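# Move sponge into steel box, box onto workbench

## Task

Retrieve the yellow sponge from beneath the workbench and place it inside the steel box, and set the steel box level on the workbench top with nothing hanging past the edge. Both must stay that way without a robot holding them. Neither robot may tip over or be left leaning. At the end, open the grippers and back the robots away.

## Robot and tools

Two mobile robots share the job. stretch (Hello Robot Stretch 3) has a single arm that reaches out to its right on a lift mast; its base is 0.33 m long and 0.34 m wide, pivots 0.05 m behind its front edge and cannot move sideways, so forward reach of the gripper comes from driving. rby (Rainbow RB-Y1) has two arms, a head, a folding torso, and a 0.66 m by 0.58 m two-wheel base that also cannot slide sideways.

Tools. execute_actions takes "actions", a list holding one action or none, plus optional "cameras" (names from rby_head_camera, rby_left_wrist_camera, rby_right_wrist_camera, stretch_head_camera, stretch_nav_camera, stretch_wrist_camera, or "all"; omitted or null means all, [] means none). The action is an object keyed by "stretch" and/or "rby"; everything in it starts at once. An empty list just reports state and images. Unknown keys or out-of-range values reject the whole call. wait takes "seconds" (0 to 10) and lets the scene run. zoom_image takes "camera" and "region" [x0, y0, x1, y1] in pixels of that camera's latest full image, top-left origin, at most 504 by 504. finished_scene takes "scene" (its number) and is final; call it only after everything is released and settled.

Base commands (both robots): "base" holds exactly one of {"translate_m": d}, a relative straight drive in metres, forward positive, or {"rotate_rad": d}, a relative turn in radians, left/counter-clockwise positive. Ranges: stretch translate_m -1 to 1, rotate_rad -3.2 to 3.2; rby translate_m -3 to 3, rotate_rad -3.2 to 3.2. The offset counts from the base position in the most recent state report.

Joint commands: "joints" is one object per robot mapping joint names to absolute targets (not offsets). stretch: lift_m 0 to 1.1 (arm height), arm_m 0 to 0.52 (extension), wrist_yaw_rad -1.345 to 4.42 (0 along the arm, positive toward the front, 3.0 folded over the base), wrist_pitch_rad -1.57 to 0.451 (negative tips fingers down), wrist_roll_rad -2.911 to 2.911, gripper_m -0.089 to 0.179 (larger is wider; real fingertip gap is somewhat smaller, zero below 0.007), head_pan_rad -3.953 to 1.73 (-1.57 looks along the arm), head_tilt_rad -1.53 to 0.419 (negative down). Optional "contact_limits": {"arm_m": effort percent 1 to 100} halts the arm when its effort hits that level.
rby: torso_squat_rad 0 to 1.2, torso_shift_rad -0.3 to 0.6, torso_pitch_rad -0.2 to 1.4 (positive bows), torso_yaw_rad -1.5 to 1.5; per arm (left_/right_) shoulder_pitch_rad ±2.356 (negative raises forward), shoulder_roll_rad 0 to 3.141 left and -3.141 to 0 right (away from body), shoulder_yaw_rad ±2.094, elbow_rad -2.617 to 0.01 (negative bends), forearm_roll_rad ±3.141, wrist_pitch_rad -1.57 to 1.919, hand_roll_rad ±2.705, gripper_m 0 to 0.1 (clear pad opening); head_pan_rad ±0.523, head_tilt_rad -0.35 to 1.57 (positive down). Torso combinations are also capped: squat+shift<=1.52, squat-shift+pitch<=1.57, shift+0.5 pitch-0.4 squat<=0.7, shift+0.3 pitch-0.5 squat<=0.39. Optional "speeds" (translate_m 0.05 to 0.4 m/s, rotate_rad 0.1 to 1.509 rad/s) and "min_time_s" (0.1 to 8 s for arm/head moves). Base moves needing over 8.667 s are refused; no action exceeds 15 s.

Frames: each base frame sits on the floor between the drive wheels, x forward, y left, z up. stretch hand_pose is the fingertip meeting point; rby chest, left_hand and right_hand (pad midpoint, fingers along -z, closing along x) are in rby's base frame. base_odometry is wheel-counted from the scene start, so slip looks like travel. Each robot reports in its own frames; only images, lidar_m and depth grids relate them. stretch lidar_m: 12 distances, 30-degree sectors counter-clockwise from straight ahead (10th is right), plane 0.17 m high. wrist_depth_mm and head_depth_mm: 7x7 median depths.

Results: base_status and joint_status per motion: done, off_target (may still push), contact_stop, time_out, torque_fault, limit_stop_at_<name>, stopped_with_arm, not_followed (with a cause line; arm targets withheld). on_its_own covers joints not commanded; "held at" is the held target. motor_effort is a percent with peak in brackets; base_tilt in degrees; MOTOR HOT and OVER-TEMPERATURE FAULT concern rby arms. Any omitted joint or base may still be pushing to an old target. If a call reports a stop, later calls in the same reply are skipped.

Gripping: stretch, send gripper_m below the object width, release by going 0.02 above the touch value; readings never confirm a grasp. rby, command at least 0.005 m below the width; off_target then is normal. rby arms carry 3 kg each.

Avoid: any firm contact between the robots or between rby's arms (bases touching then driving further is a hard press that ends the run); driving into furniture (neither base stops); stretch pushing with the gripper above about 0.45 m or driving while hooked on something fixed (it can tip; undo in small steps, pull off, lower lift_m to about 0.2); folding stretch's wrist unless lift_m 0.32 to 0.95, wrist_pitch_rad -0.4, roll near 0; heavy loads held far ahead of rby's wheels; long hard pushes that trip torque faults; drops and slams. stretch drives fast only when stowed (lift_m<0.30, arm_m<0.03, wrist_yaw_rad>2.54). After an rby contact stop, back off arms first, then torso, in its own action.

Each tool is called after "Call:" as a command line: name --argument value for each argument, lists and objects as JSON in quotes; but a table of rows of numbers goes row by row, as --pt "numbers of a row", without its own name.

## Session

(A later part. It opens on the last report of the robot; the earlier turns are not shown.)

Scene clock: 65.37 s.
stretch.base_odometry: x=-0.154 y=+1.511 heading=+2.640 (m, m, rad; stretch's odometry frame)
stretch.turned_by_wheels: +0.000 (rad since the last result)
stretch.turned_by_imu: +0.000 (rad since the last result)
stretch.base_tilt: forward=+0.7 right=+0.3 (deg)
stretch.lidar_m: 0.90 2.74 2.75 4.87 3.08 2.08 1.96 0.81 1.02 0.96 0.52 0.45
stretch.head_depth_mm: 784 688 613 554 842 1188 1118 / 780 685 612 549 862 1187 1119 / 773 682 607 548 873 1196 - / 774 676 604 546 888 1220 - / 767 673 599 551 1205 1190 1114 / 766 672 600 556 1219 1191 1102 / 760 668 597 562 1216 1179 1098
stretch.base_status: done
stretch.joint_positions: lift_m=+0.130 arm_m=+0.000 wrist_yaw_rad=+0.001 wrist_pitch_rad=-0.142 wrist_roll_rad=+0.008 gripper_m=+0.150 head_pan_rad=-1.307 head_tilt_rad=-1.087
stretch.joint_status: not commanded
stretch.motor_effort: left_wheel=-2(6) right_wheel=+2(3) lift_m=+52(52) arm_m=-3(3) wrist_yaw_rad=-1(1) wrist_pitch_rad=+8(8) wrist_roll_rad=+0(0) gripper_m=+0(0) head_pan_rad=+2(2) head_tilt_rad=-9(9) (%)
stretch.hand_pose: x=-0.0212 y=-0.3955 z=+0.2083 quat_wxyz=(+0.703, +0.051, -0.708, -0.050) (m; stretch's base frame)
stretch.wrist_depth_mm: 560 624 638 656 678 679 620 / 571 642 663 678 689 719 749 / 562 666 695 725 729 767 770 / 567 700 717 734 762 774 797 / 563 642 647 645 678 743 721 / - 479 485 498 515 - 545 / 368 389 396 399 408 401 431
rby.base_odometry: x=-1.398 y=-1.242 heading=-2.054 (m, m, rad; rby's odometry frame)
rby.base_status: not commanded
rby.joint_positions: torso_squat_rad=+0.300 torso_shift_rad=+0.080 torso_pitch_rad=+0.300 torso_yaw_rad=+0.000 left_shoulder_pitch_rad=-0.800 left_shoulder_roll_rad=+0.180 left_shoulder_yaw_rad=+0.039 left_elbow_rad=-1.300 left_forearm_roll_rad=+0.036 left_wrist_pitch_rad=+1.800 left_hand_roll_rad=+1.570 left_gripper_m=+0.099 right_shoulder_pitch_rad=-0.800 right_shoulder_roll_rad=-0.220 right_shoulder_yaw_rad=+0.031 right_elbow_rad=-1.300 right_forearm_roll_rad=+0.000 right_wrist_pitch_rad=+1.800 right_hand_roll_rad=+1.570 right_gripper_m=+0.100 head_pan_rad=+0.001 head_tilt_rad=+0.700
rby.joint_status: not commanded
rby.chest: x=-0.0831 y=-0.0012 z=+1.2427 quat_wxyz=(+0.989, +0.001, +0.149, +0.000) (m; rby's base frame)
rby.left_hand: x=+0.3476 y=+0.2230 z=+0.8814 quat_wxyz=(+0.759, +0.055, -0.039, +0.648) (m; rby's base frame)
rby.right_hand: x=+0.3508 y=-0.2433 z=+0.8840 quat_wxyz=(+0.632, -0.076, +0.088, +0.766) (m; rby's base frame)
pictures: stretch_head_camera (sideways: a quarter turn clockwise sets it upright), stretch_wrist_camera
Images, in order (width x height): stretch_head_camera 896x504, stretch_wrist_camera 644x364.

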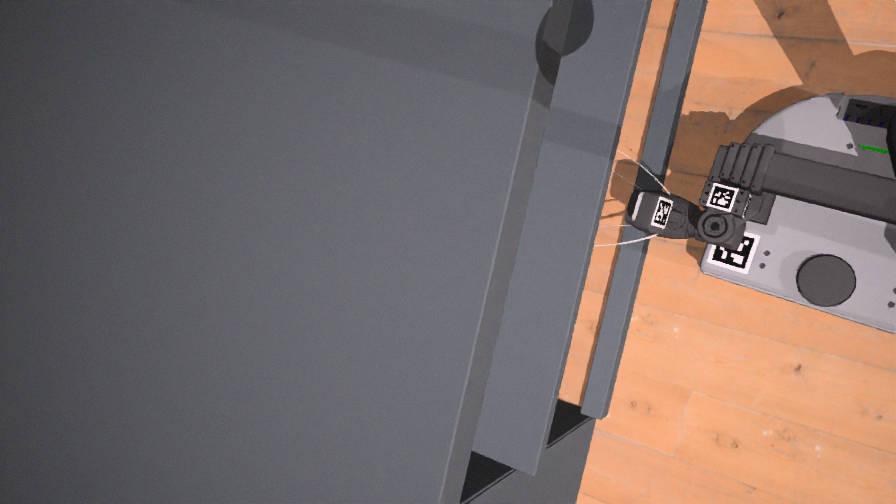

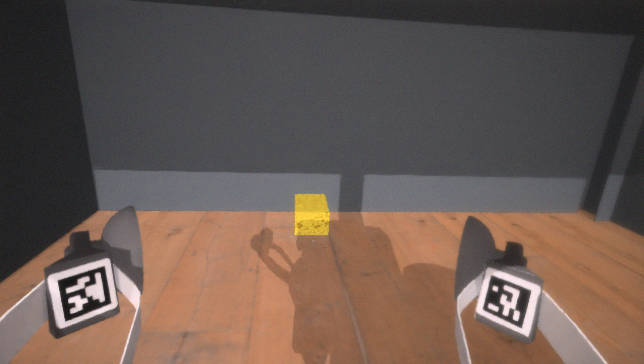

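Call:
execute_actions --actions '[{"stretch":{"joints":{"arm_m":0.42},"contact_limits":{"arm_m":25}},"rby":{"joints":{"torso_squat_rad":0.6,"right_shoulder_roll_rad":-0.25,"left_shoulder_roll_rad":0.21}}}]' --cameras '[]'

Call:
execute_actions --actions '[{"stretch":{"joints":{"wrist_pitch_rad":-0.5,"lift_m":0.06}}}]' --cameras '["rby_head_camera","rby_left_wrist_camera","rby_right_wrist_camera","stretch_wrist_camera"]'

Scene clock: 70.23 s.
stretch.base_odometry: x=-0.154 y=+1.511 heading=+2.640 (m, m, rad; stretch's odometry frame)
stretch.turned_by_wheels: +0.000 (rad since the last result)
stretch.turned_by_imu: +0.001 (rad since the last result)
stretch.base_tilt: forward=+0.6 right=+0.4 (deg)
stretch.lidar_m: 0.89 2.75 2.76 4.88 3.06 2.07 1.96 0.81 1.02 0.96 0.52 0.45
stretch.head_depth_mm: 786 689 613 553 845 1188 1113 / 781 684 612 549 864 1190 1125 / 777 681 609 548 869 1205 - / 770 677 602 545 889 1211 - / 765 675 601 551 1207 1192 1106 / 761 671 599 556 1229 1188 1094 / 758 667 597 562 1214 1182 1095
stretch.base_status: not commanded
stretch.joint_positions: lift_m=+0.130 arm_m=+0.420 wrist_yaw_rad=+0.001 wrist_pitch_rad=-0.141 wrist_roll_rad=+0.008 gripper_m=+0.150 head_pan_rad=-1.307 head_tilt_rad=-1.087
stretch.joint_status: all done
stretch.motor_effort: left_wheel=-2(2) right_wheel=+2(2) lift_m=+53(52) arm_m=+4(5) wrist_yaw_rad=-1(1) wrist_pitch_rad=+8(8) wrist_roll_rad=+0(0) gripper_m=-1(1) head_pan_rad=+3(3) head_tilt_rad=-9(9) (%)
stretch.contact_limits: arm_m 25 (drawing in: default 24, maximum 39; extending or still: default 32, maximum 53)
stretch.hand_pose: x=-0.0212 y=-0.8150 z=+0.2084 quat_wxyz=(+0.703, +0.050, -0.708, -0.050) (m; stretch's base frame)
stretch.wrist_depth_mm: 250 258 261 268 277 286 291 / 262 264 271 281 290 298 307 / 271 279 285 295 302 312 322 / 282 290 299 305 319 328 339 / 294 306 319 325 333 348 356 / - 321 328 336 355 - 373 / 334 336 349 349 371 386 392
rby.base_odometry: x=-1.398 y=-1.242 heading=-2.054 (m, m, rad; rby's odometry frame)
rby.base_status: not commanded
rby.joint_positions: torso_squat_rad=+0.600 torso_shift_rad=+0.080 torso_pitch_rad=+0.300 torso_yaw_rad=+0.000 left_shoulder_pitch_rad=-0.800 left_shoulder_roll_rad=+0.210 left_shoulder_yaw_rad=+0.039 left_elbow_rad=-1.300 left_forearm_roll_rad=+0.036 left_wrist_pitch_rad=+1.800 left_hand_roll_rad=+1.570 left_gripper_m=+0.099 right_shoulder_pitch_rad=-0.800 right_shoulder_roll_rad=-0.250 right_shoulder_yaw_rad=+0.031 right_elbow_rad=-1.300 right_forearm_roll_rad=+0.000 right_wrist_pitch_rad=+1.800 right_hand_roll_rad=+1.570 right_gripper_m=+0.100 head_pan_rad=+0.001 head_tilt_rad=+0.700
rby.joint_status: all done
rby.chest: x=-0.0904 y=-0.0011 z=+1.1520 quat_wxyz=(+0.989, +0.001, +0.149, +0.000) (m; rby's base frame)
rby.left_hand: x=+0.3434 y=+0.2397 z=+0.7940 quat_wxyz=(+0.753, +0.063, -0.050, +0.653) (m; rby's base frame)
rby.right_hand: x=+0.3463 y=-0.2599 z=+0.7971 quat_wxyz=(+0.636, -0.086, +0.097, +0.761) (m; rby's base frame)
pictures: none
No camera images: the call's "cameras" was empty. Leave "cameras" out to get every camera's image.

Scene clock: 71.70 s.
stretch.base_odometry: x=-0.154 y=+1.511 heading=+2.640 (m, m, rad; stretch's odometry frame)
stretch.turned_by_wheels: +0.000 (rad since the last result)
stretch.turned_by_imu: +0.000 (rad since the last result)
stretch.base_tilt: forward=+0.6 right=+0.2 (deg)
stretch.lidar_m: 0.89 2.73 2.76 4.88 3.07 2.07 1.96 0.80 1.02 0.96 0.52 0.45
stretch.head_depth_mm: 787 687 613 553 843 1187 1118 / 775 687 610 550 859 1188 1129 / 779 681 607 548 872 1199 - / 773 677 604 546 888 1211 - / 767 675 603 552 1197 1196 1115 / 762 671 599 556 1227 1190 1103 / 758 667 595 562 1208 1185 1105
stretch.base_status: not commanded
stretch.joint_positions: lift_m=+0.060 arm_m=+0.420 wrist_yaw_rad=+0.001 wrist_pitch_rad=-0.512 wrist_roll_rad=+0.008 gripper_m=+0.150 head_pan_rad=-1.307 head_tilt_rad=-1.087
stretch.joint_status: all done
stretch.motor_effort: left_wheel=-2(2) right_wheel=+2(2) lift_m=+31(46) arm_m=+3(3) wrist_yaw_rad=-1(2) wrist_pitch_rad=+4(9) wrist_roll_rad=+0(0) gripper_m=+1(1) head_pan_rad=+2(3) head_tilt_rad=-9(9) (%)
stretch.hand_pose: x=-0.0213 y=-0.7762 z=+0.0524 quat_wxyz=(+0.682, +0.179, -0.686, -0.180) (m; stretch's base frame)
stretch.wrist_depth_mm: 260 264 266 273 279 285 295 / 284 289 295 298 309 317 327 / 308 312 320 272 342 355 359 / 274 280 286 230 302 309 320 / 236 238 240 242 252 266 264 / - 206 209 212 217 - 227 / 174 181 184 187 190 191 198
rby.base_odometry: x=-1.398 y=-1.242 heading=-2.054 (m, m, rad; rby's odometry frame)
rby.base_status: not commanded
rby.joint_positions: torso_squat_rad=+0.600 torso_shift_rad=+0.080 torso_pitch_rad=+0.300 torso_yaw_rad=+0.000 left_shoulder_pitch_rad=-0.800 left_shoulder_roll_rad=+0.210 left_shoulder_yaw_rad=+0.039 left_elbow_rad=-1.300 left_forearm_roll_rad=+0.036 left_wrist_pitch_rad=+1.800 left_hand_roll_rad=+1.570 left_gripper_m=+0.099 right_shoulder_pitch_rad=-0.800 right_shoulder_roll_rad=-0.250 right_shoulder_yaw_rad=+0.031 right_elbow_rad=-1.300 right_forearm_roll_rad=+0.000 right_wrist_pitch_rad=+1.800 right_hand_roll_rad=+1.570 right_gripper_m=+0.100 head_pan_rad=+0.001 head_tilt_rad=+0.700
rby.joint_status: not commanded
rby.chest: x=-0.0904 y=-0.0011 z=+1.1520 quat_wxyz=(+0.989, +0.001, +0.149, +0.000) (m; rby's base frame)
rby.left_hand: x=+0.3434 y=+0.2397 z=+0.7940 quat_wxyz=(+0.753, +0.063, -0.050, +0.653) (m; rby's base frame)
rby.right_hand: x=+0.3463 y=-0.2599 z=+0.7971 quat_wxyz=(+0.636, -0.086, +0.097, +0.761) (m; rby's base frame)
pictures: rby_head_camera, rby_left_wrist_camera, rby_right_wrist_camera, stretch_wrist_camera
Images, in order (width x height): rby_head_camera 896x504, rby_left_wrist_camera 644x364, rby_right_wrist_camera 644x364, stretch_wrist_camera 644x364.

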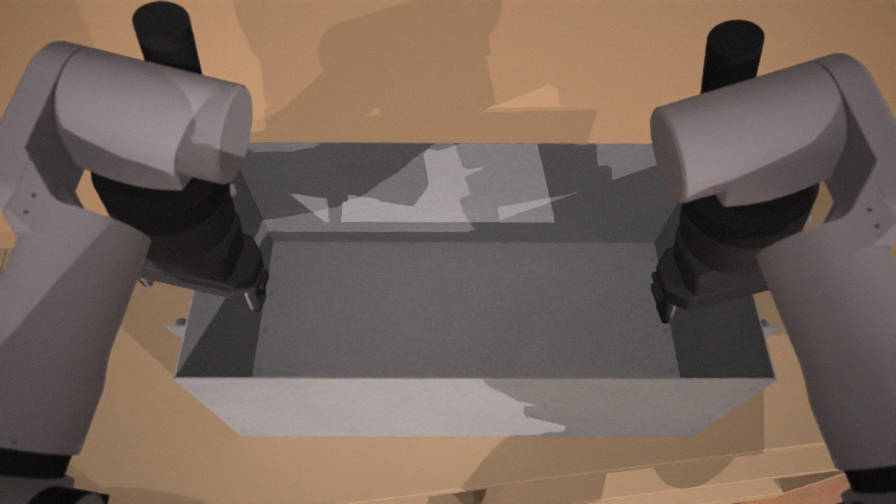

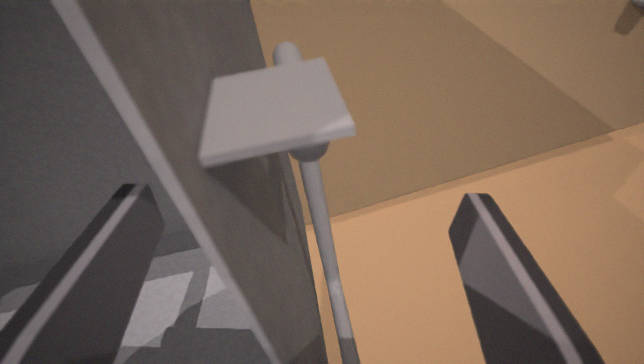

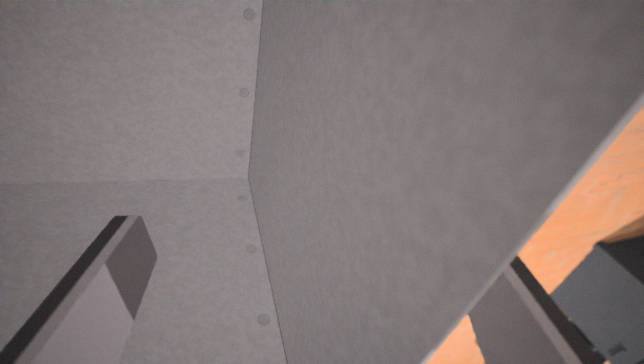

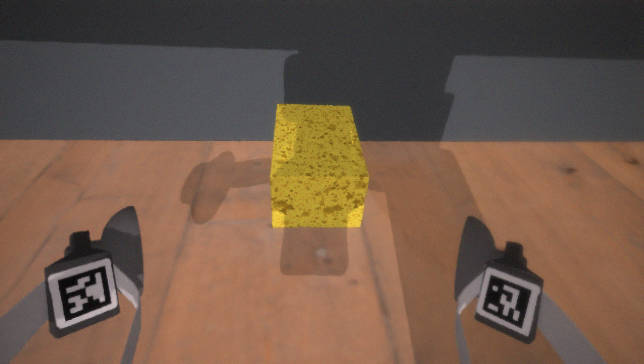

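Call:
execute_actions --actions '[{"stretch":{"joints":{"arm_m":0.51},"contact_limits":{"arm_m":25}},"rby":{"joints":{"right_shoulder_roll_rad":-0.32}}}]' --cameras '["rby_head_camera","rby_right_wrist_camera","stretch_wrist_camera"]'

Scene clock: 74.00 s.
stretch.base_odometry: x=-0.154 y=+1.511 heading=+2.640 (m, m, rad; stretch's odometry frame)
stretch.turned_by_wheels: +0.000 (rad since the last result)
stretch.turned_by_imu: +0.000 (rad since the last result)
stretch.base_tilt: forward=+0.6 right=+0.2 (deg)
stretch.lidar_m: 0.89 2.74 2.75 4.85 3.07 2.08 1.96 0.81 1.02 0.96 0.52 0.45
stretch.head_depth_mm: 786 687 614 553 841 1188 1110 / 779 684 609 550 859 1185 1129 / 775 680 608 547 867 1203 - / 769 678 605 547 888 1212 - / 765 674 603 551 1197 1193 1115 / 759 669 599 557 1227 1184 1101 / 757 666 597 563 1216 1194 1094
stretch.base_status: not commanded
stretch.joint_positions: lift_m=+0.060 arm_m=+0.510 wrist_yaw_rad=+0.001 wrist_pitch_rad=-0.513 wrist_roll_rad=+0.008 gripper_m=+0.150 head_pan_rad=-1.307 head_tilt_rad=-1.087
stretch.joint_status: all done
stretch.motor_effort: left_wheel=-2(2) right_wheel=+2(2) lift_m=+31(31) arm_m=+4(4) wrist_yaw_rad=-1(1) wrist_pitch_rad=+5(5) wrist_roll_rad=+0(0) gripper_m=+0(0) head_pan_rad=+3(3) head_tilt_rad=-8(9) (%)
stretch.contact_limits: arm_m 25 (drawing in: default 24, maximum 39; extending or still: default 32, maximum 53)
stretch.hand_pose: x=-0.0213 y=-0.8661 z=+0.0524 quat_wxyz=(+0.682, +0.179, -0.686, -0.180) (m; stretch's base frame)
stretch.wrist_depth_mm: 179 182 186 189 194 198 203 / 196 198 205 210 215 219 223 / 214 220 223 230 237 244 252 / 240 244 247 218 267 278 288 / 236 239 235 182 252 265 263 / - 207 204 158 213 - 225 / 173 181 180 170 189 190 198
rby.base_odometry: x=-1.398 y=-1.242 heading=-2.054 (m, m, rad; rby's odometry frame)
rby.base_status: not commanded
rby.joint_positions: torso_squat_rad=+0.600 torso_shift_rad=+0.080 torso_pitch_rad=+0.300 torso_yaw_rad=+0.000 left_shoulder_pitch_rad=-0.800 left_shoulder_roll_rad=+0.210 left_shoulder_yaw_rad=+0.039 left_elbow_rad=-1.300 left_forearm_roll_rad=+0.036 left_wrist_pitch_rad=+1.800 left_hand_roll_rad=+1.570 left_gripper_m=+0.099 right_shoulder_pitch_rad=-0.800 right_shoulder_roll_rad=-0.320 right_shoulder_yaw_rad=+0.031 right_elbow_rad=-1.300 right_forearm_roll_rad=+0.000 right_wrist_pitch_rad=+1.800 right_hand_roll_rad=+1.570 right_gripper_m=+0.100 head_pan_rad=+0.001 head_tilt_rad=+0.700
rby.joint_status: all done
rby.chest: x=-0.0904 y=-0.0011 z=+1.1520 quat_wxyz=(+0.989, +0.001, +0.149, +0.000) (m; rby's base frame)
rby.left_hand: x=+0.3434 y=+0.2397 z=+0.7940 quat_wxyz=(+0.753, +0.063, -0.050, +0.653) (m; rby's base frame)
rby.right_hand: x=+0.3518 y=-0.2984 z=+0.8077 quat_wxyz=(+0.646, -0.111, +0.115, +0.747) (m; rby's base frame)
pictures: rby_head_camera, rby_right_wrist_camera, stretch_wrist_camera
Images, in order (width x height): rby_head_camera 896x504, rby_right_wrist_camera 644x364, stretch_wrist_camera 644x364.

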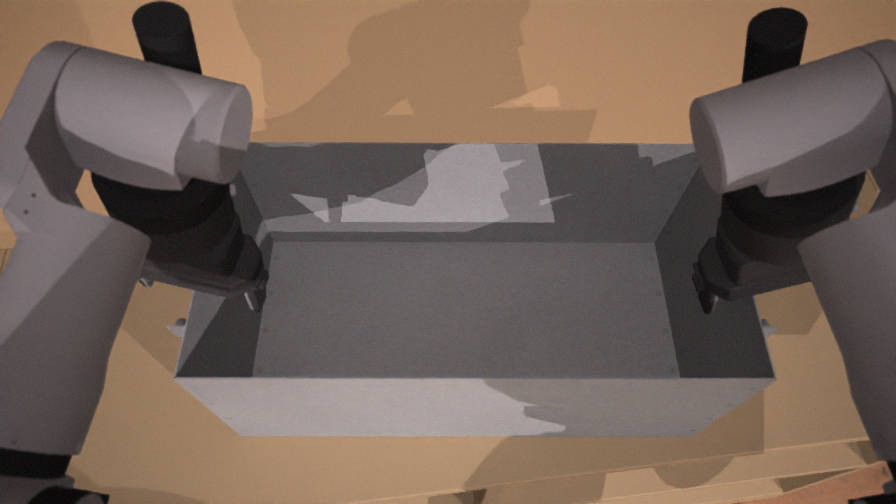

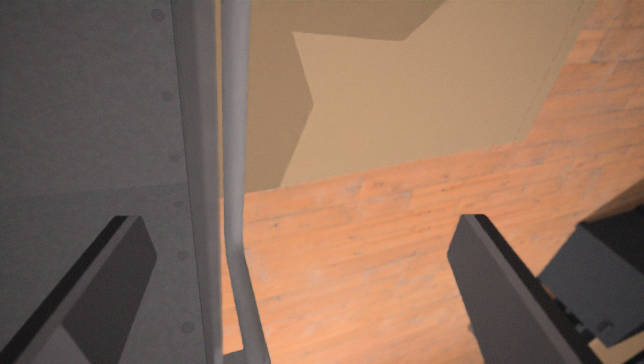

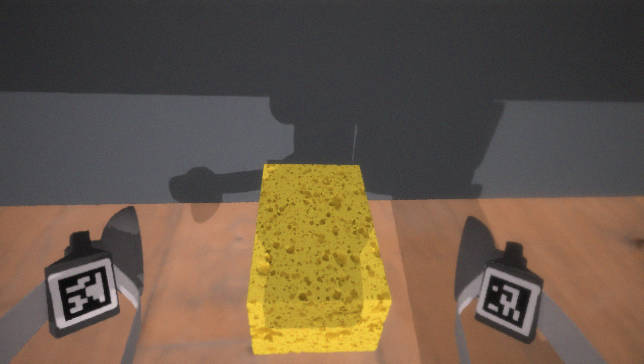

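Sponge between pads. Close; lower rby, slightly less right roll.

Call:
execute_actions --actions '[{"stretch":{"joints":{"gripper_m":0.03,"lift_m":0.045}},"rby":{"joints":{"right_shoulder_roll_rad":-0.3,"torso_squat_rad":0.72}}}]' --cameras '[]'

Call:
execute_actions --actions '[{"stretch":{"joints":{"lift_m":0.12,"wrist_pitch_rad":-0.15}},"rby":{"joints":{"right_gripper_m":0.0,"left_gripper_m":0.0}}}]' --cameras '["rby_head_camera","rby_left_wrist_camera","rby_right_wrist_camera","stretch_wrist_camera"]'

Scene clock: 76.03 s.
stretch.base_odometry: x=-0.154 y=+1.511 heading=+2.640 (m, m, rad; stretch's odometry frame)
stretch.turned_by_wheels: +0.000 (rad since the last result)
stretch.turned_by_imu: +0.000 (rad since the last result)
stretch.base_tilt: forward=+0.6 right=+0.2 (deg)
stretch.lidar_m: 0.89 2.73 2.76 4.87 3.07 2.07 1.96 0.81 1.02 0.96 0.52 0.45
stretch.head_depth_mm: 778 688 612 552 845 1184 1116 / 778 686 611 549 859 1196 1121 / 772 679 608 548 873 1209 - / 773 679 603 545 892 1216 - / 766 674 602 553 1196 1194 1117 / 759 670 601 555 1232 1184 1102 / 756 667 596 562 1209 1187 1100
stretch.base_status: not commanded
stretch.joint_positions: lift_m=+0.045 arm_m=+0.510 wrist_yaw_rad=+0.001 wrist_pitch_rad=-0.513 wrist_roll_rad=+0.008 gripper_m=+0.031 head_pan_rad=-1.307 head_tilt_rad=-1.087
stretch.joint_status: all done
stretch.motor_effort: left_wheel=-2(2) right_wheel=+2(2) lift_m=+31(33) arm_m=+3(4) wrist_yaw_rad=-2(1) wrist_pitch_rad=+5(4) wrist_roll_rad=+0(0) gripper_m=-16(100) head_pan_rad=+2(2) head_tilt_rad=-9(9) (%)
stretch.hand_pose: x=-0.0213 y=-0.8660 z=+0.0372 quat_wxyz=(+0.682, +0.179, -0.686, -0.180) (m; stretch's base frame)
stretch.wrist_depth_mm: 179 182 185 190 194 199 204 / 196 199 202 208 214 221 225 / 214 219 225 225 238 244 251 / 234 239 244 192 262 268 276 / 213 216 163 162 237 234 240 / 183 190 146 146 - 202 206 / 166 164 164 164 174 180 180
rby.base_odometry: x=-1.398 y=-1.242 heading=-2.054 (m, m, rad; rby's odometry frame)
rby.base_status: not commanded
rby.joint_positions: torso_squat_rad=+0.640 torso_shift_rad=+0.078 torso_pitch_rad=+0.294 torso_yaw_rad=+0.001 left_shoulder_pitch_rad=-0.805 left_shoulder_roll_rad=+0.211 left_shoulder_yaw_rad=+0.040 left_elbow_rad=-1.303 left_forearm_roll_rad=+0.036 left_wrist_pitch_rad=+1.800 left_hand_roll_rad=+1.570 left_gripper_m=+0.099 right_shoulder_pitch_rad=-0.800 right_shoulder_roll_rad=-0.300 right_shoulder_yaw_rad=+0.031 right_elbow_rad=-1.300 right_forearm_roll_rad=+0.000 right_wrist_pitch_rad=+1.800 right_hand_roll_rad=+1.570 right_gripper_m=+0.100 head_pan_rad=+0.001 head_tilt_rad=+0.700
rby.joint_status: torso_squat_rad contact_stop (moved +0.040 of +0.120); the others done
rby.on_its_own: torso_squat_rad is held at +0.640, not at your +0.720, since a contact_stop
rby.chest: x=-0.0947 y=-0.0014 z=+1.1362 quat_wxyz=(+0.989, +0.001, +0.146, +0.000) (m; rby's base frame)
rby.left_hand: x=+0.3435 y=+0.2397 z=+0.7836 quat_wxyz=(+0.753, +0.059, -0.055, +0.653) (m; rby's base frame)
rby.right_hand: x=+0.3481 y=-0.2873 z=+0.7910 quat_wxyz=(+0.643, -0.106, +0.108, +0.751) (m; rby's base frame)
pictures: none
No camera images: the call's "cameras" was empty. Leave "cameras" out to get every camera's image.

not run: a stop came earlier in this reply.

Call:
execute_actions --actions '[{"stretch":{"joints":{"lift_m":0.12,"wrist_pitch_rad":-0.15}},"rby":{"joints":{"torso_squat_rad":0.61}}}]' --cameras '[]'

Call:
execute_actions --actions '[{"stretch":{"joints":{"arm_m":0.0}},"rby":{"joints":{"right_gripper_m":0.0,"left_gripper_m":0.0}}}]' --cameras '["rby_head_camera","rby_left_wrist_camera","rby_right_wrist_camera","stretch_wrist_camera"]'

Scene clock: 77.97 s.
stretch.base_odometry: x=-0.154 y=+1.511 heading=+2.640 (m, m, rad; stretch's odometry frame)
stretch.turned_by_wheels: +0.000 (rad since the last result)
stretch.turned_by_imu: +0.000 (rad since the last result)
stretch.base_tilt: forward=+0.6 right=+0.5 (deg)
stretch.lidar_m: 0.89 2.73 2.75 4.86 3.07 2.07 1.96 0.81 1.02 0.85 0.52 0.45
stretch.head_depth_mm: 782 688 613 554 847 1194 1124 / 780 688 611 550 862 1192 1125 / 775 681 607 548 870 1204 - / 772 677 605 546 892 1216 - / 764 674 600 553 1207 1198 1111 / 763 671 599 556 1233 1184 1100 / 756 667 597 561 1217 1186 1096
stretch.base_status: not commanded
stretch.joint_positions: lift_m=+0.120 arm_m=+0.510 wrist_yaw_rad=-0.003 wrist_pitch_rad=-0.181 wrist_roll_rad=+0.008 gripper_m=+0.031 head_pan_rad=-1.307 head_tilt_rad=-1.087
stretch.joint_status: all done
stretch.motor_effort: left_wheel=-2(5) right_wheel=+2(7) lift_m=+52(55) arm_m=+3(3) wrist_yaw_rad=+1(6) wrist_pitch_rad=+11(18) wrist_roll_rad=+0(0) gripper_m=-16(15) head_pan_rad=+2(3) head_tilt_rad=-9(9) (%)
stretch.hand_pose: x=-0.0221 y=-0.9024 z=+0.1885 quat_wxyz=(+0.702, +0.063, -0.707, -0.065) (m; stretch's base frame)
stretch.wrist_depth_mm: 172 176 181 185 190 196 201 / 180 184 188 195 199 205 212 / 187 193 200 203 211 217 224 / 197 203 209 214 223 231 238 / 209 213 222 228 235 244 253 / 220 223 133 135 - 260 269 / 232 242 129 129 265 277 287
rby.base_odometry: x=-1.398 y=-1.242 heading=-2.054 (m, m, rad; rby's odometry frame)
rby.base_status: not commanded
rby.joint_positions: torso_squat_rad=+0.610 torso_shift_rad=+0.078 torso_pitch_rad=+0.296 torso_yaw_rad=+0.001 left_shoulder_pitch_rad=-0.800 left_shoulder_roll_rad=+0.210 left_shoulder_yaw_rad=+0.040 left_elbow_rad=-1.300 left_forearm_roll_rad=+0.036 left_wrist_pitch_rad=+1.800 left_hand_roll_rad=+1.570 left_gripper_m=+0.099 right_shoulder_pitch_rad=-0.800 right_shoulder_roll_rad=-0.300 right_shoulder_yaw_rad=+0.031 right_elbow_rad=-1.300 right_forearm_roll_rad=+0.000 right_wrist_pitch_rad=+1.800 right_hand_roll_rad=+1.570 right_gripper_m=+0.100 head_pan_rad=+0.001 head_tilt_rad=+0.700
rby.joint_status: all done
rby.chest: x=-0.0928 y=-0.0011 z=+1.1485 quat_wxyz=(+0.989, +0.001, +0.147, +0.000) (m; rby's base frame)
rby.left_hand: x=+0.3425 y=+0.2401 z=+0.7925 quat_wxyz=(+0.753, +0.062, -0.052, +0.653) (m; rby's base frame)
rby.right_hand: x=+0.3494 y=-0.2873 z=+0.8026 quat_wxyz=(+0.643, -0.105, +0.109, +0.751) (m; rby's base frame)
pictures: none
No camera images: the call's "cameras" was empty. Leave "cameras" out to get every camera's image.

Scene clock: 82.90 s.
stretch.base_odometry: x=-0.154 y=+1.511 heading=+2.640 (m, m, rad; stretch's odometry frame)
stretch.turned_by_wheels: +0.000 (rad since the last result)
stretch.turned_by_imu: +0.001 (rad since the last result)
stretch.base_tilt: forward=+0.5 right=+0.3 (deg)
stretch.lidar_m: 0.89 2.74 2.75 4.85 3.09 2.07 1.96 0.81 1.02 0.35 0.52 0.45
stretch.head_depth_mm: 784 687 613 553 846 1185 1116 / 777 683 609 550 859 1191 1115 / 774 681 609 549 871 1200 - / 771 679 604 547 888 1215 - / 768 674 602 553 1201 1196 1115 / 761 671 600 556 1234 1187 1096 / 759 669 597 563 1218 1180 1108
stretch.base_status: not commanded
stretch.joint_positions: lift_m=+0.120 arm_m=+0.000 wrist_yaw_rad=-0.001 wrist_pitch_rad=-0.173 wrist_roll_rad=+0.008 gripper_m=+0.031 head_pan_rad=-1.307 head_tilt_rad=-1.087
stretch.joint_status: all done
stretch.motor_effort: left_wheel=-2(2) right_wheel=+2(2) lift_m=+53(53) arm_m=-4(4) wrist_yaw_rad=+0(2) wrist_pitch_rad=+8(11) wrist_roll_rad=+0(0) gripper_m=-15(14) head_pan_rad=+2(2) head_tilt_rad=-9(9) (%)
stretch.hand_pose: x=-0.0218 y=-0.3935 z=+0.1904 quat_wxyz=(+0.702, +0.061, -0.707, -0.062) (m; stretch's base frame)
stretch.wrist_depth_mm: 574 623 634 655 667 693 707 / 570 637 658 673 708 710 731 / 577 684 689 711 735 759 753 / 567 692 724 738 782 795 787 / 531 568 602 596 637 631 660 / 431 450 134 136 - 481 488 / 353 353 131 131 370 390 392
rby.base_odometry: x=-1.398 y=-1.242 heading=-2.054 (m, m, rad; rby's odometry frame)
rby.base_status: not commanded
rby.joint_positions: torso_squat_rad=+0.610 torso_shift_rad=+0.079 torso_pitch_rad=+0.297 torso_yaw_rad=+0.001 left_shoulder_pitch_rad=-0.801 left_shoulder_roll_rad=+0.201 left_shoulder_yaw_rad=+0.038 left_elbow_rad=-1.300 left_forearm_roll_rad=+0.040 left_wrist_pitch_rad=+1.799 left_hand_roll_rad=+1.570 left_gripper_m=+0.010 right_shoulder_pitch_rad=-0.800 right_shoulder_roll_rad=-0.290 right_shoulder_yaw_rad=+0.033 right_elbow_rad=-1.300 right_forearm_roll_rad=-0.004 right_wrist_pitch_rad=+1.800 right_hand_roll_rad=+1.570 right_gripper_m=+0.017 head_pan_rad=+0.001 head_tilt_rad=+0.700
rby.joint_status: left_gripper_m off_target (ended at +0.010, target +0.000); right_gripper_m off_target (ended at +0.017, target +0.000)
rby.chest: x=-0.0925 y=-0.0011 z=+1.1484 quat_wxyz=(+0.989, +0.001, +0.148, +0.000) (m; rby's base frame)
rby.left_hand: x=+0.3420 y=+0.2336 z=+0.7912 quat_wxyz=(+0.756, +0.058, -0.047, +0.651) (m; rby's base frame)
rby.right_hand: x=+0.3491 y=-0.2809 z=+0.8008 quat_wxyz=(+0.641, -0.101, +0.105, +0.753) (m; rby's base frame)
pictures: rby_head_camera, rby_left_wrist_camera, rby_right_wrist_camera, stretch_wrist_camera
Images, in order (width x height): rby_head_camera 896x504, rby_left_wrist_camera 644x364, rby_right_wrist_camera 644x364, stretch_wrist_camera 644x364.

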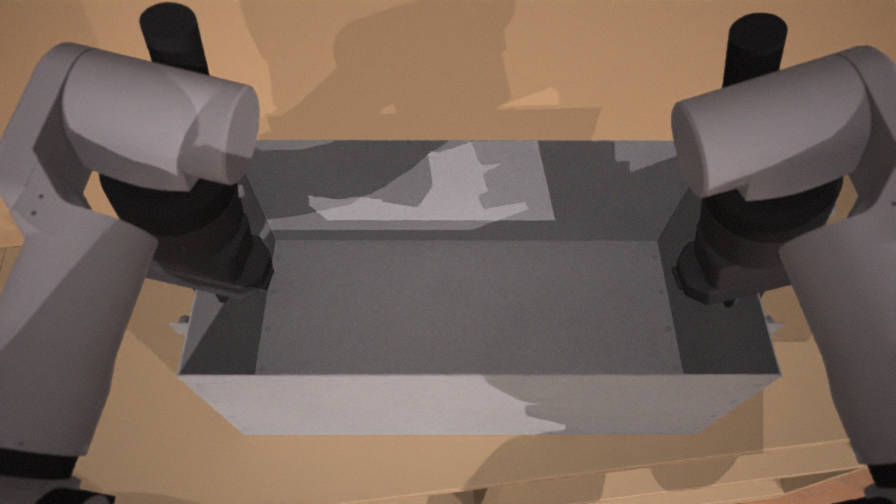

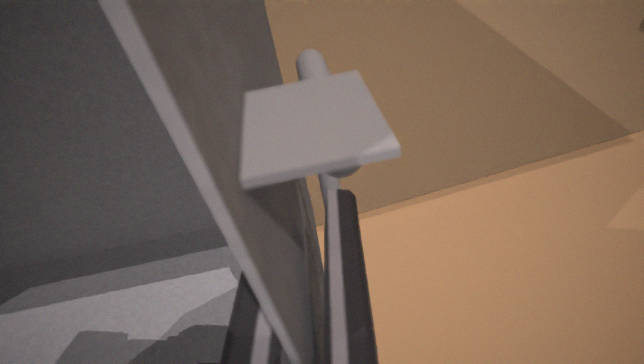

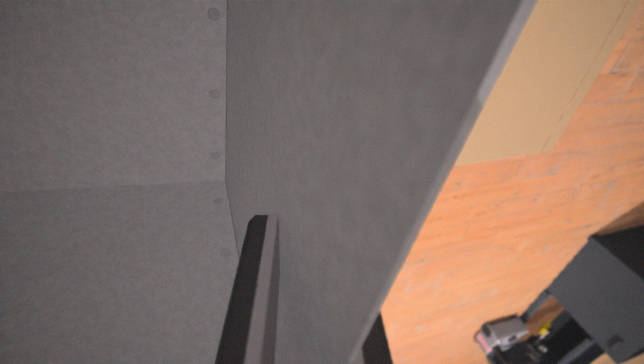

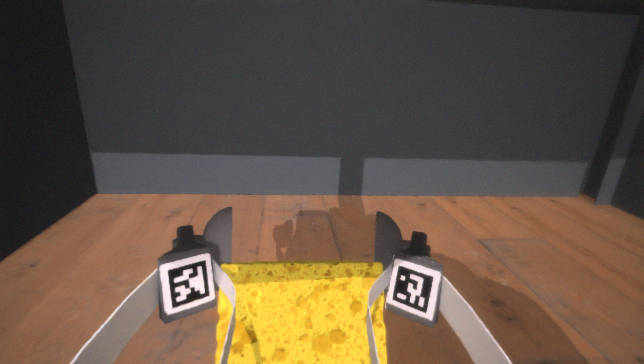

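Call:
execute_actions --actions '[{"stretch":{"joints":{"wrist_yaw_rad":1.57}},"rby":{"joints":{"torso_squat_rad":0.1},"speeds":{}}}]' --cameras '["rby_head_camera"]'

action 0: rby: "speeds" must be an object that gives a speed for at least one key that is commanded beside it, as in {"translate_m": 0.4}; or leave "speeds" out

Call:
execute_actions --actions '[{"stretch":{"joints":{"wrist_yaw_rad":1.57}},"rby":{"joints":{"torso_squat_rad":0.1}}}]' --cameras '["rby_head_camera"]'

Scene clock: 86.23 s.
stretch.base_odometry: x=-0.154 y=+1.511 heading=+2.640 (m, m, rad; stretch's odometry frame)
stretch.turned_by_wheels: +0.000 (rad since the last result)
stretch.turned_by_imu: +0.001 (rad since the last result)
stretch.base_tilt: forward=+0.6 right=+0.3 (deg)
stretch.lidar_m: 0.90 2.74 2.75 4.87 3.07 2.08 1.96 0.81 1.02 0.96 0.52 0.21
stretch.head_depth_mm: 783 688 614 554 842 1191 1116 / 781 685 610 550 861 1188 1121 / 777 682 608 550 871 1203 - / 770 676 607 547 891 1227 - / 769 671 604 552 1203 1178 1114 / 761 669 600 557 1230 1147 1100 / 758 667 595 562 1215 1175 1094
stretch.base_status: not commanded
stretch.joint_positions: lift_m=+0.120 arm_m=+0.000 wrist_yaw_rad=+1.567 wrist_pitch_rad=-0.173 wrist_roll_rad=+0.008 gripper_m=+0.031 head_pan_rad=-1.307 head_tilt_rad=-1.087
stretch.joint_status: all done
stretch.motor_effort: left_wheel=-2(2) right_wheel=+2(2) lift_m=+53(52) arm_m=-3(3) wrist_yaw_rad=+2(3) wrist_pitch_rad=+8(8) wrist_roll_rad=+0(1) gripper_m=-15(16) head_pan_rad=+2(2) head_tilt_rad=-8(9) (%)
stretch.hand_pose: x=+0.2269 y=-0.1462 z=+0.1904 quat_wxyz=(+0.541, +0.542, -0.457, +0.452) (m; stretch's base frame)
stretch.wrist_depth_mm: - - - - 389 262 263 / - - - - 394 273 277 / - - - - 387 285 294 / 743 799 836 768 388 300 314 / 552 549 601 591 351 320 330 / 428 442 134 135 - 338 357 / 350 350 131 131 334 361 374
rby.base_odometry: x=-1.398 y=-1.242 heading=-2.054 (m, m, rad; rby's odometry frame)
rby.base_status: not commanded
rby.joint_positions: torso_squat_rad=+0.100 torso_shift_rad=+0.079 torso_pitch_rad=+0.298 torso_yaw_rad=+0.001 left_shoulder_pitch_rad=-0.801 left_shoulder_roll_rad=+0.200 left_shoulder_yaw_rad=+0.037 left_elbow_rad=-1.300 left_forearm_roll_rad=+0.040 left_wrist_pitch_rad=+1.799 left_hand_roll_rad=+1.570 left_gripper_m=+0.008 right_shoulder_pitch_rad=-0.800 right_shoulder_roll_rad=-0.289 right_shoulder_yaw_rad=+0.033 right_elbow_rad=-1.300 right_forearm_roll_rad=-0.004 right_wrist_pitch_rad=+1.799 right_hand_roll_rad=+1.570 right_gripper_m=+0.014 head_pan_rad=+0.001 head_tilt_rad=+0.700
rby.joint_status: all done
rby.chest: x=-0.0821 y=-0.0012 z=+1.2706 quat_wxyz=(+0.989, +0.001, +0.148, +0.000) (m; rby's base frame)
rby.left_hand: x=+0.3514 y=+0.2329 z=+0.9123 quat_wxyz=(+0.756, +0.058, -0.046, +0.651) (m; rby's base frame)
rby.right_hand: x=+0.3588 y=-0.2800 z=+0.9221 quat_wxyz=(+0.641, -0.100, +0.105, +0.754) (m; rby's base frame)
pictures: rby_head_camera
Images, in order (width x height): rby_head_camera 896x504.

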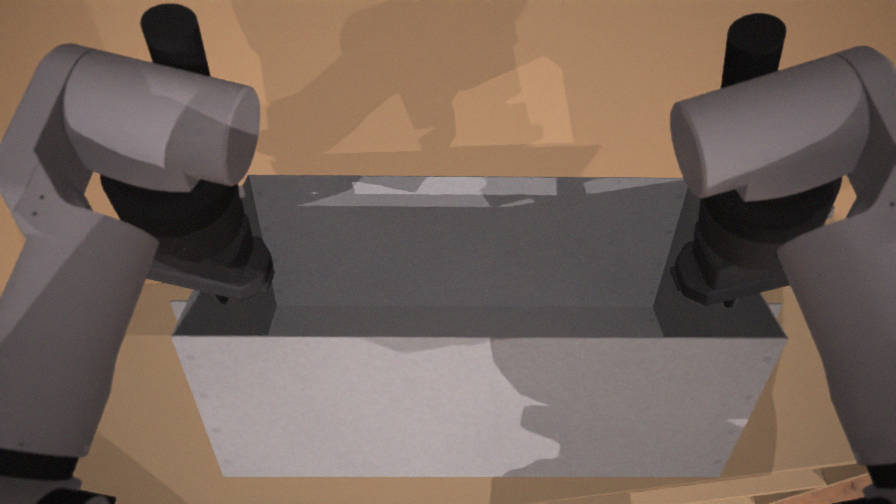

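Call:
execute_actions --actions '[{"rby":{"joints":{"torso_squat_rad":0.6}}}]' --cameras '["rby_head_camera"]'

Call:
execute_actions --actions '[{"rby":{"joints":{"left_gripper_m":0.06,"right_gripper_m":0.06}}}]' --cameras '["rby_head_camera","rby_left_wrist_camera","rby_right_wrist_camera"]'

Scene clock: 89.23 s.
stretch.base_odometry: x=-0.154 y=+1.511 heading=+2.640 (m, m, rad; stretch's odometry frame)
stretch.turned_by_wheels: +0.000 (rad since the last result)
stretch.turned_by_imu: +0.000 (rad since the last result)
stretch.base_tilt: forward=+0.5 right=+0.2 (deg)
stretch.lidar_m: 0.89 2.74 2.76 4.86 3.05 2.08 1.96 0.81 1.02 0.96 0.52 0.21
stretch.head_depth_mm: 784 692 613 552 847 1184 1119 / 778 684 610 551 862 1191 1121 / 777 681 607 548 870 1202 - / 772 678 606 545 890 1217 - / 768 674 604 553 1206 1173 1114 / 764 672 602 557 1222 1159 1102 / 758 666 597 563 1212 1182 1097
stretch.base_status: not commanded
stretch.joint_positions: lift_m=+0.120 arm_m=+0.000 wrist_yaw_rad=+1.567 wrist_pitch_rad=-0.173 wrist_roll_rad=+0.008 gripper_m=+0.031 head_pan_rad=-1.307 head_tilt_rad=-1.087
stretch.joint_status: not commanded
stretch.motor_effort: left_wheel=-2(2) right_wheel=+2(2) lift_m=+53(52) arm_m=-2(3) wrist_yaw_rad=+2(2) wrist_pitch_rad=+8(8) wrist_roll_rad=+0(0) gripper_m=-16(15) head_pan_rad=+2(3) head_tilt_rad=-9(8) (%)
stretch.hand_pose: x=+0.2269 y=-0.1462 z=+0.1904 quat_wxyz=(+0.541, +0.542, -0.457, +0.452) (m; stretch's base frame)
stretch.wrist_depth_mm: - - - - 397 261 266 / - - - - 391 273 279 / - - - - 393 286 295 / 743 783 812 753 389 300 309 / 549 562 583 584 360 322 331 / 431 448 134 135 - 337 355 / 350 353 131 131 338 361 372
rby.base_odometry: x=-1.398 y=-1.242 heading=-2.054 (m, m, rad; rby's odometry frame)
rby.base_status: not commanded
rby.joint_positions: torso_squat_rad=+0.600 torso_shift_rad=+0.078 torso_pitch_rad=+0.295 torso_yaw_rad=+0.001 left_shoulder_pitch_rad=-0.803 left_shoulder_roll_rad=+0.201 left_shoulder_yaw_rad=+0.037 left_elbow_rad=-1.302 left_forearm_roll_rad=+0.040 left_wrist_pitch_rad=+1.800 left_hand_roll_rad=+1.570 left_gripper_m=+0.009 right_shoulder_pitch_rad=-0.803 right_shoulder_roll_rad=-0.290 right_shoulder_yaw_rad=+0.033 right_elbow_rad=-1.302 right_forearm_roll_rad=-0.004 right_wrist_pitch_rad=+1.800 right_hand_roll_rad=+1.570 right_gripper_m=+0.014 head_pan_rad=+0.001 head_tilt_rad=+0.700
rby.joint_status: all done
rby.chest: x=-0.0930 y=-0.0010 z=+1.1525 quat_wxyz=(+0.989, +0.001, +0.147, +0.000) (m; rby's base frame)
rby.left_hand: x=+0.3428 y=+0.2330 z=+0.7968 quat_wxyz=(+0.756, +0.056, -0.049, +0.650) (m; rby's base frame)
rby.right_hand: x=+0.3503 y=-0.2799 z=+0.8069 quat_wxyz=(+0.641, -0.103, +0.103, +0.754) (m; rby's base frame)
pictures: rby_head_camera
Images, in order (width x height): rby_head_camera 896x504.

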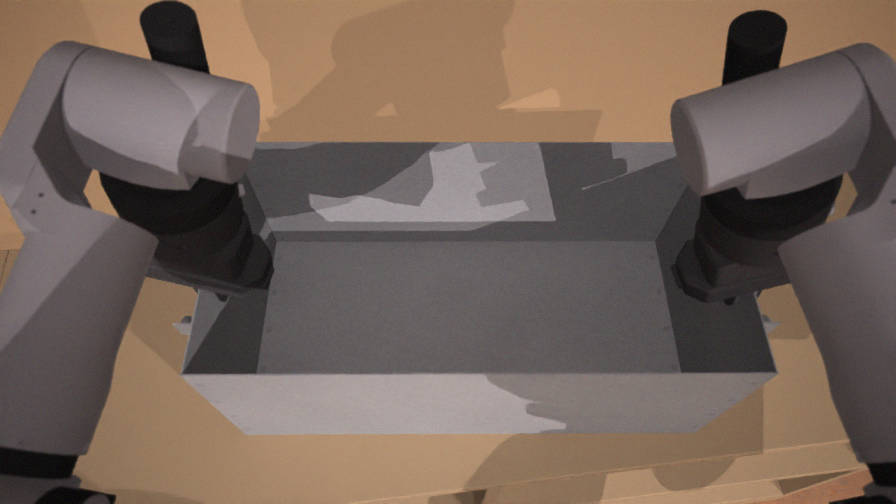

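Scene clock: 90.30 s.
stretch.base_odometry: x=-0.154 y=+1.511 heading=+2.640 (m, m, rad; stretch's odometry frame)
stretch.turned_by_wheels: +0.000 (rad since the last result)
stretch.turned_by_imu: +0.000 (rad since the last result)
stretch.base_tilt: forward=+0.8 right=+0.5 (deg)
stretch.lidar_m: 0.90 2.74 2.76 4.87 3.08 2.08 1.96 0.81 1.02 0.96 0.52 0.21
stretch.head_depth_mm: 786 688 613 553 846 1188 1123 / 779 686 609 552 860 1196 1118 / 776 684 607 548 875 1205 - / 771 679 605 546 893 1229 - / 767 676 602 551 1201 1178 1120 / 762 669 599 557 1233 1147 1099 / 756 665 597 562 1210 1190 1099
stretch.base_status: not commanded
stretch.joint_positions: lift_m=+0.120 arm_m=+0.000 wrist_yaw_rad=+1.567 wrist_pitch_rad=-0.173 wrist_roll_rad=+0.008 gripper_m=+0.031 head_pan_rad=-1.307 head_tilt_rad=-1.087
stretch.joint_status: not commanded
stretch.motor_effort: left_wheel=-2(2) right_wheel=+2(2) lift_m=+53(52) arm_m=-3(3) wrist_yaw_rad=+2(2) wrist_pitch_rad=+8(9) wrist_roll_rad=+0(0) gripper_m=-15(16) head_pan_rad=+2(3) head_tilt_rad=-9(9) (%)
stretch.hand_pose: x=+0.2269 y=-0.1462 z=+0.1904 quat_wxyz=(+0.541, +0.542, -0.457, +0.452) (m; stretch's base frame)
stretch.wrist_depth_mm: - - - - 396 262 265 / - - - - 395 273 279 / - - - - 395 287 297 / 742 776 815 766 388 302 311 / 544 552 598 584 353 321 331 / 424 443 134 135 - 342 355 / 347 351 131 131 339 361 374
rby.base_odometry: x=-1.398 y=-1.242 heading=-2.054 (m, m, rad; rby's odometry frame)
rby.base_status: not commanded
rby.joint_positions: torso_squat_rad=+0.600 torso_shift_rad=+0.078 torso_pitch_rad=+0.296 torso_yaw_rad=+0.001 left_shoulder_pitch_rad=-0.800 left_shoulder_roll_rad=+0.210 left_shoulder_yaw_rad=+0.039 left_elbow_rad=-1.300 left_forearm_roll_rad=+0.036 left_wrist_pitch_rad=+1.800 left_hand_roll_rad=+1.570 left_gripper_m=+0.060 right_shoulder_pitch_rad=-0.800 right_shoulder_roll_rad=-0.300 right_shoulder_yaw_rad=+0.032 right_elbow_rad=-1.300 right_forearm_roll_rad=+0.000 right_wrist_pitch_rad=+1.800 right_hand_roll_rad=+1.570 right_gripper_m=+0.060 head_pan_rad=+0.001 head_tilt_rad=+0.700
rby.joint_status: all done
rby.chest: x=-0.0926 y=-0.0010 z=+1.1524 quat_wxyz=(+0.989, +0.001, +0.147, +0.000) (m; rby's base frame)
rby.left_hand: x=+0.3427 y=+0.2397 z=+0.7964 quat_wxyz=(+0.753, +0.061, -0.052, +0.653) (m; rby's base frame)
rby.right_hand: x=+0.3499 y=-0.2869 z=+0.8068 quat_wxyz=(+0.643, -0.105, +0.108, +0.751) (m; rby's base frame)
pictures: rby_head_camera, rby_left_wrist_camera, rby_right_wrist_camera
Images, in order (width x height): rby_head_camera 896x504, rby_left_wrist_camera 644x364, rby_right_wrist_camera 644x364.

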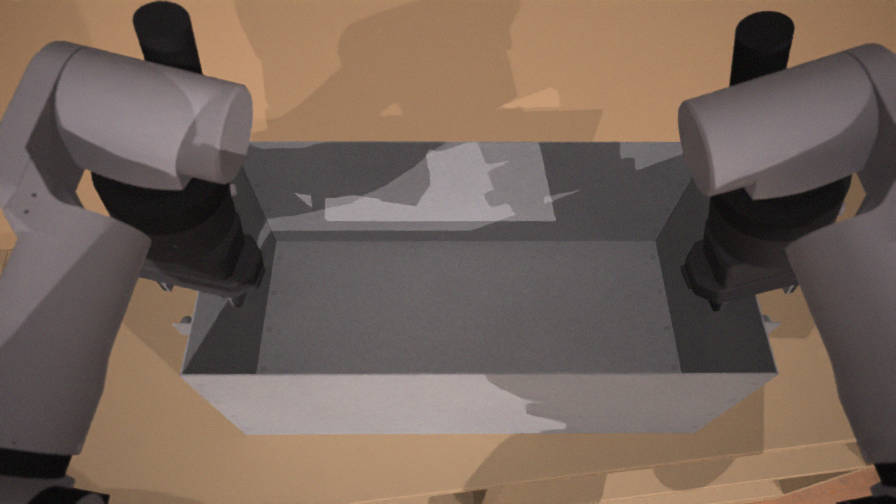

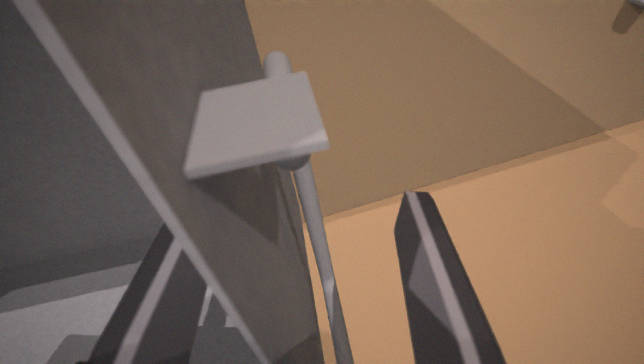

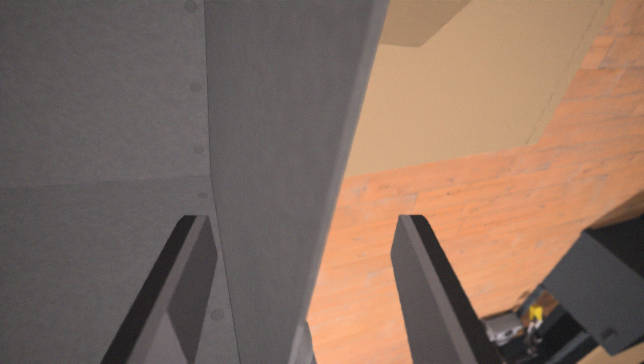

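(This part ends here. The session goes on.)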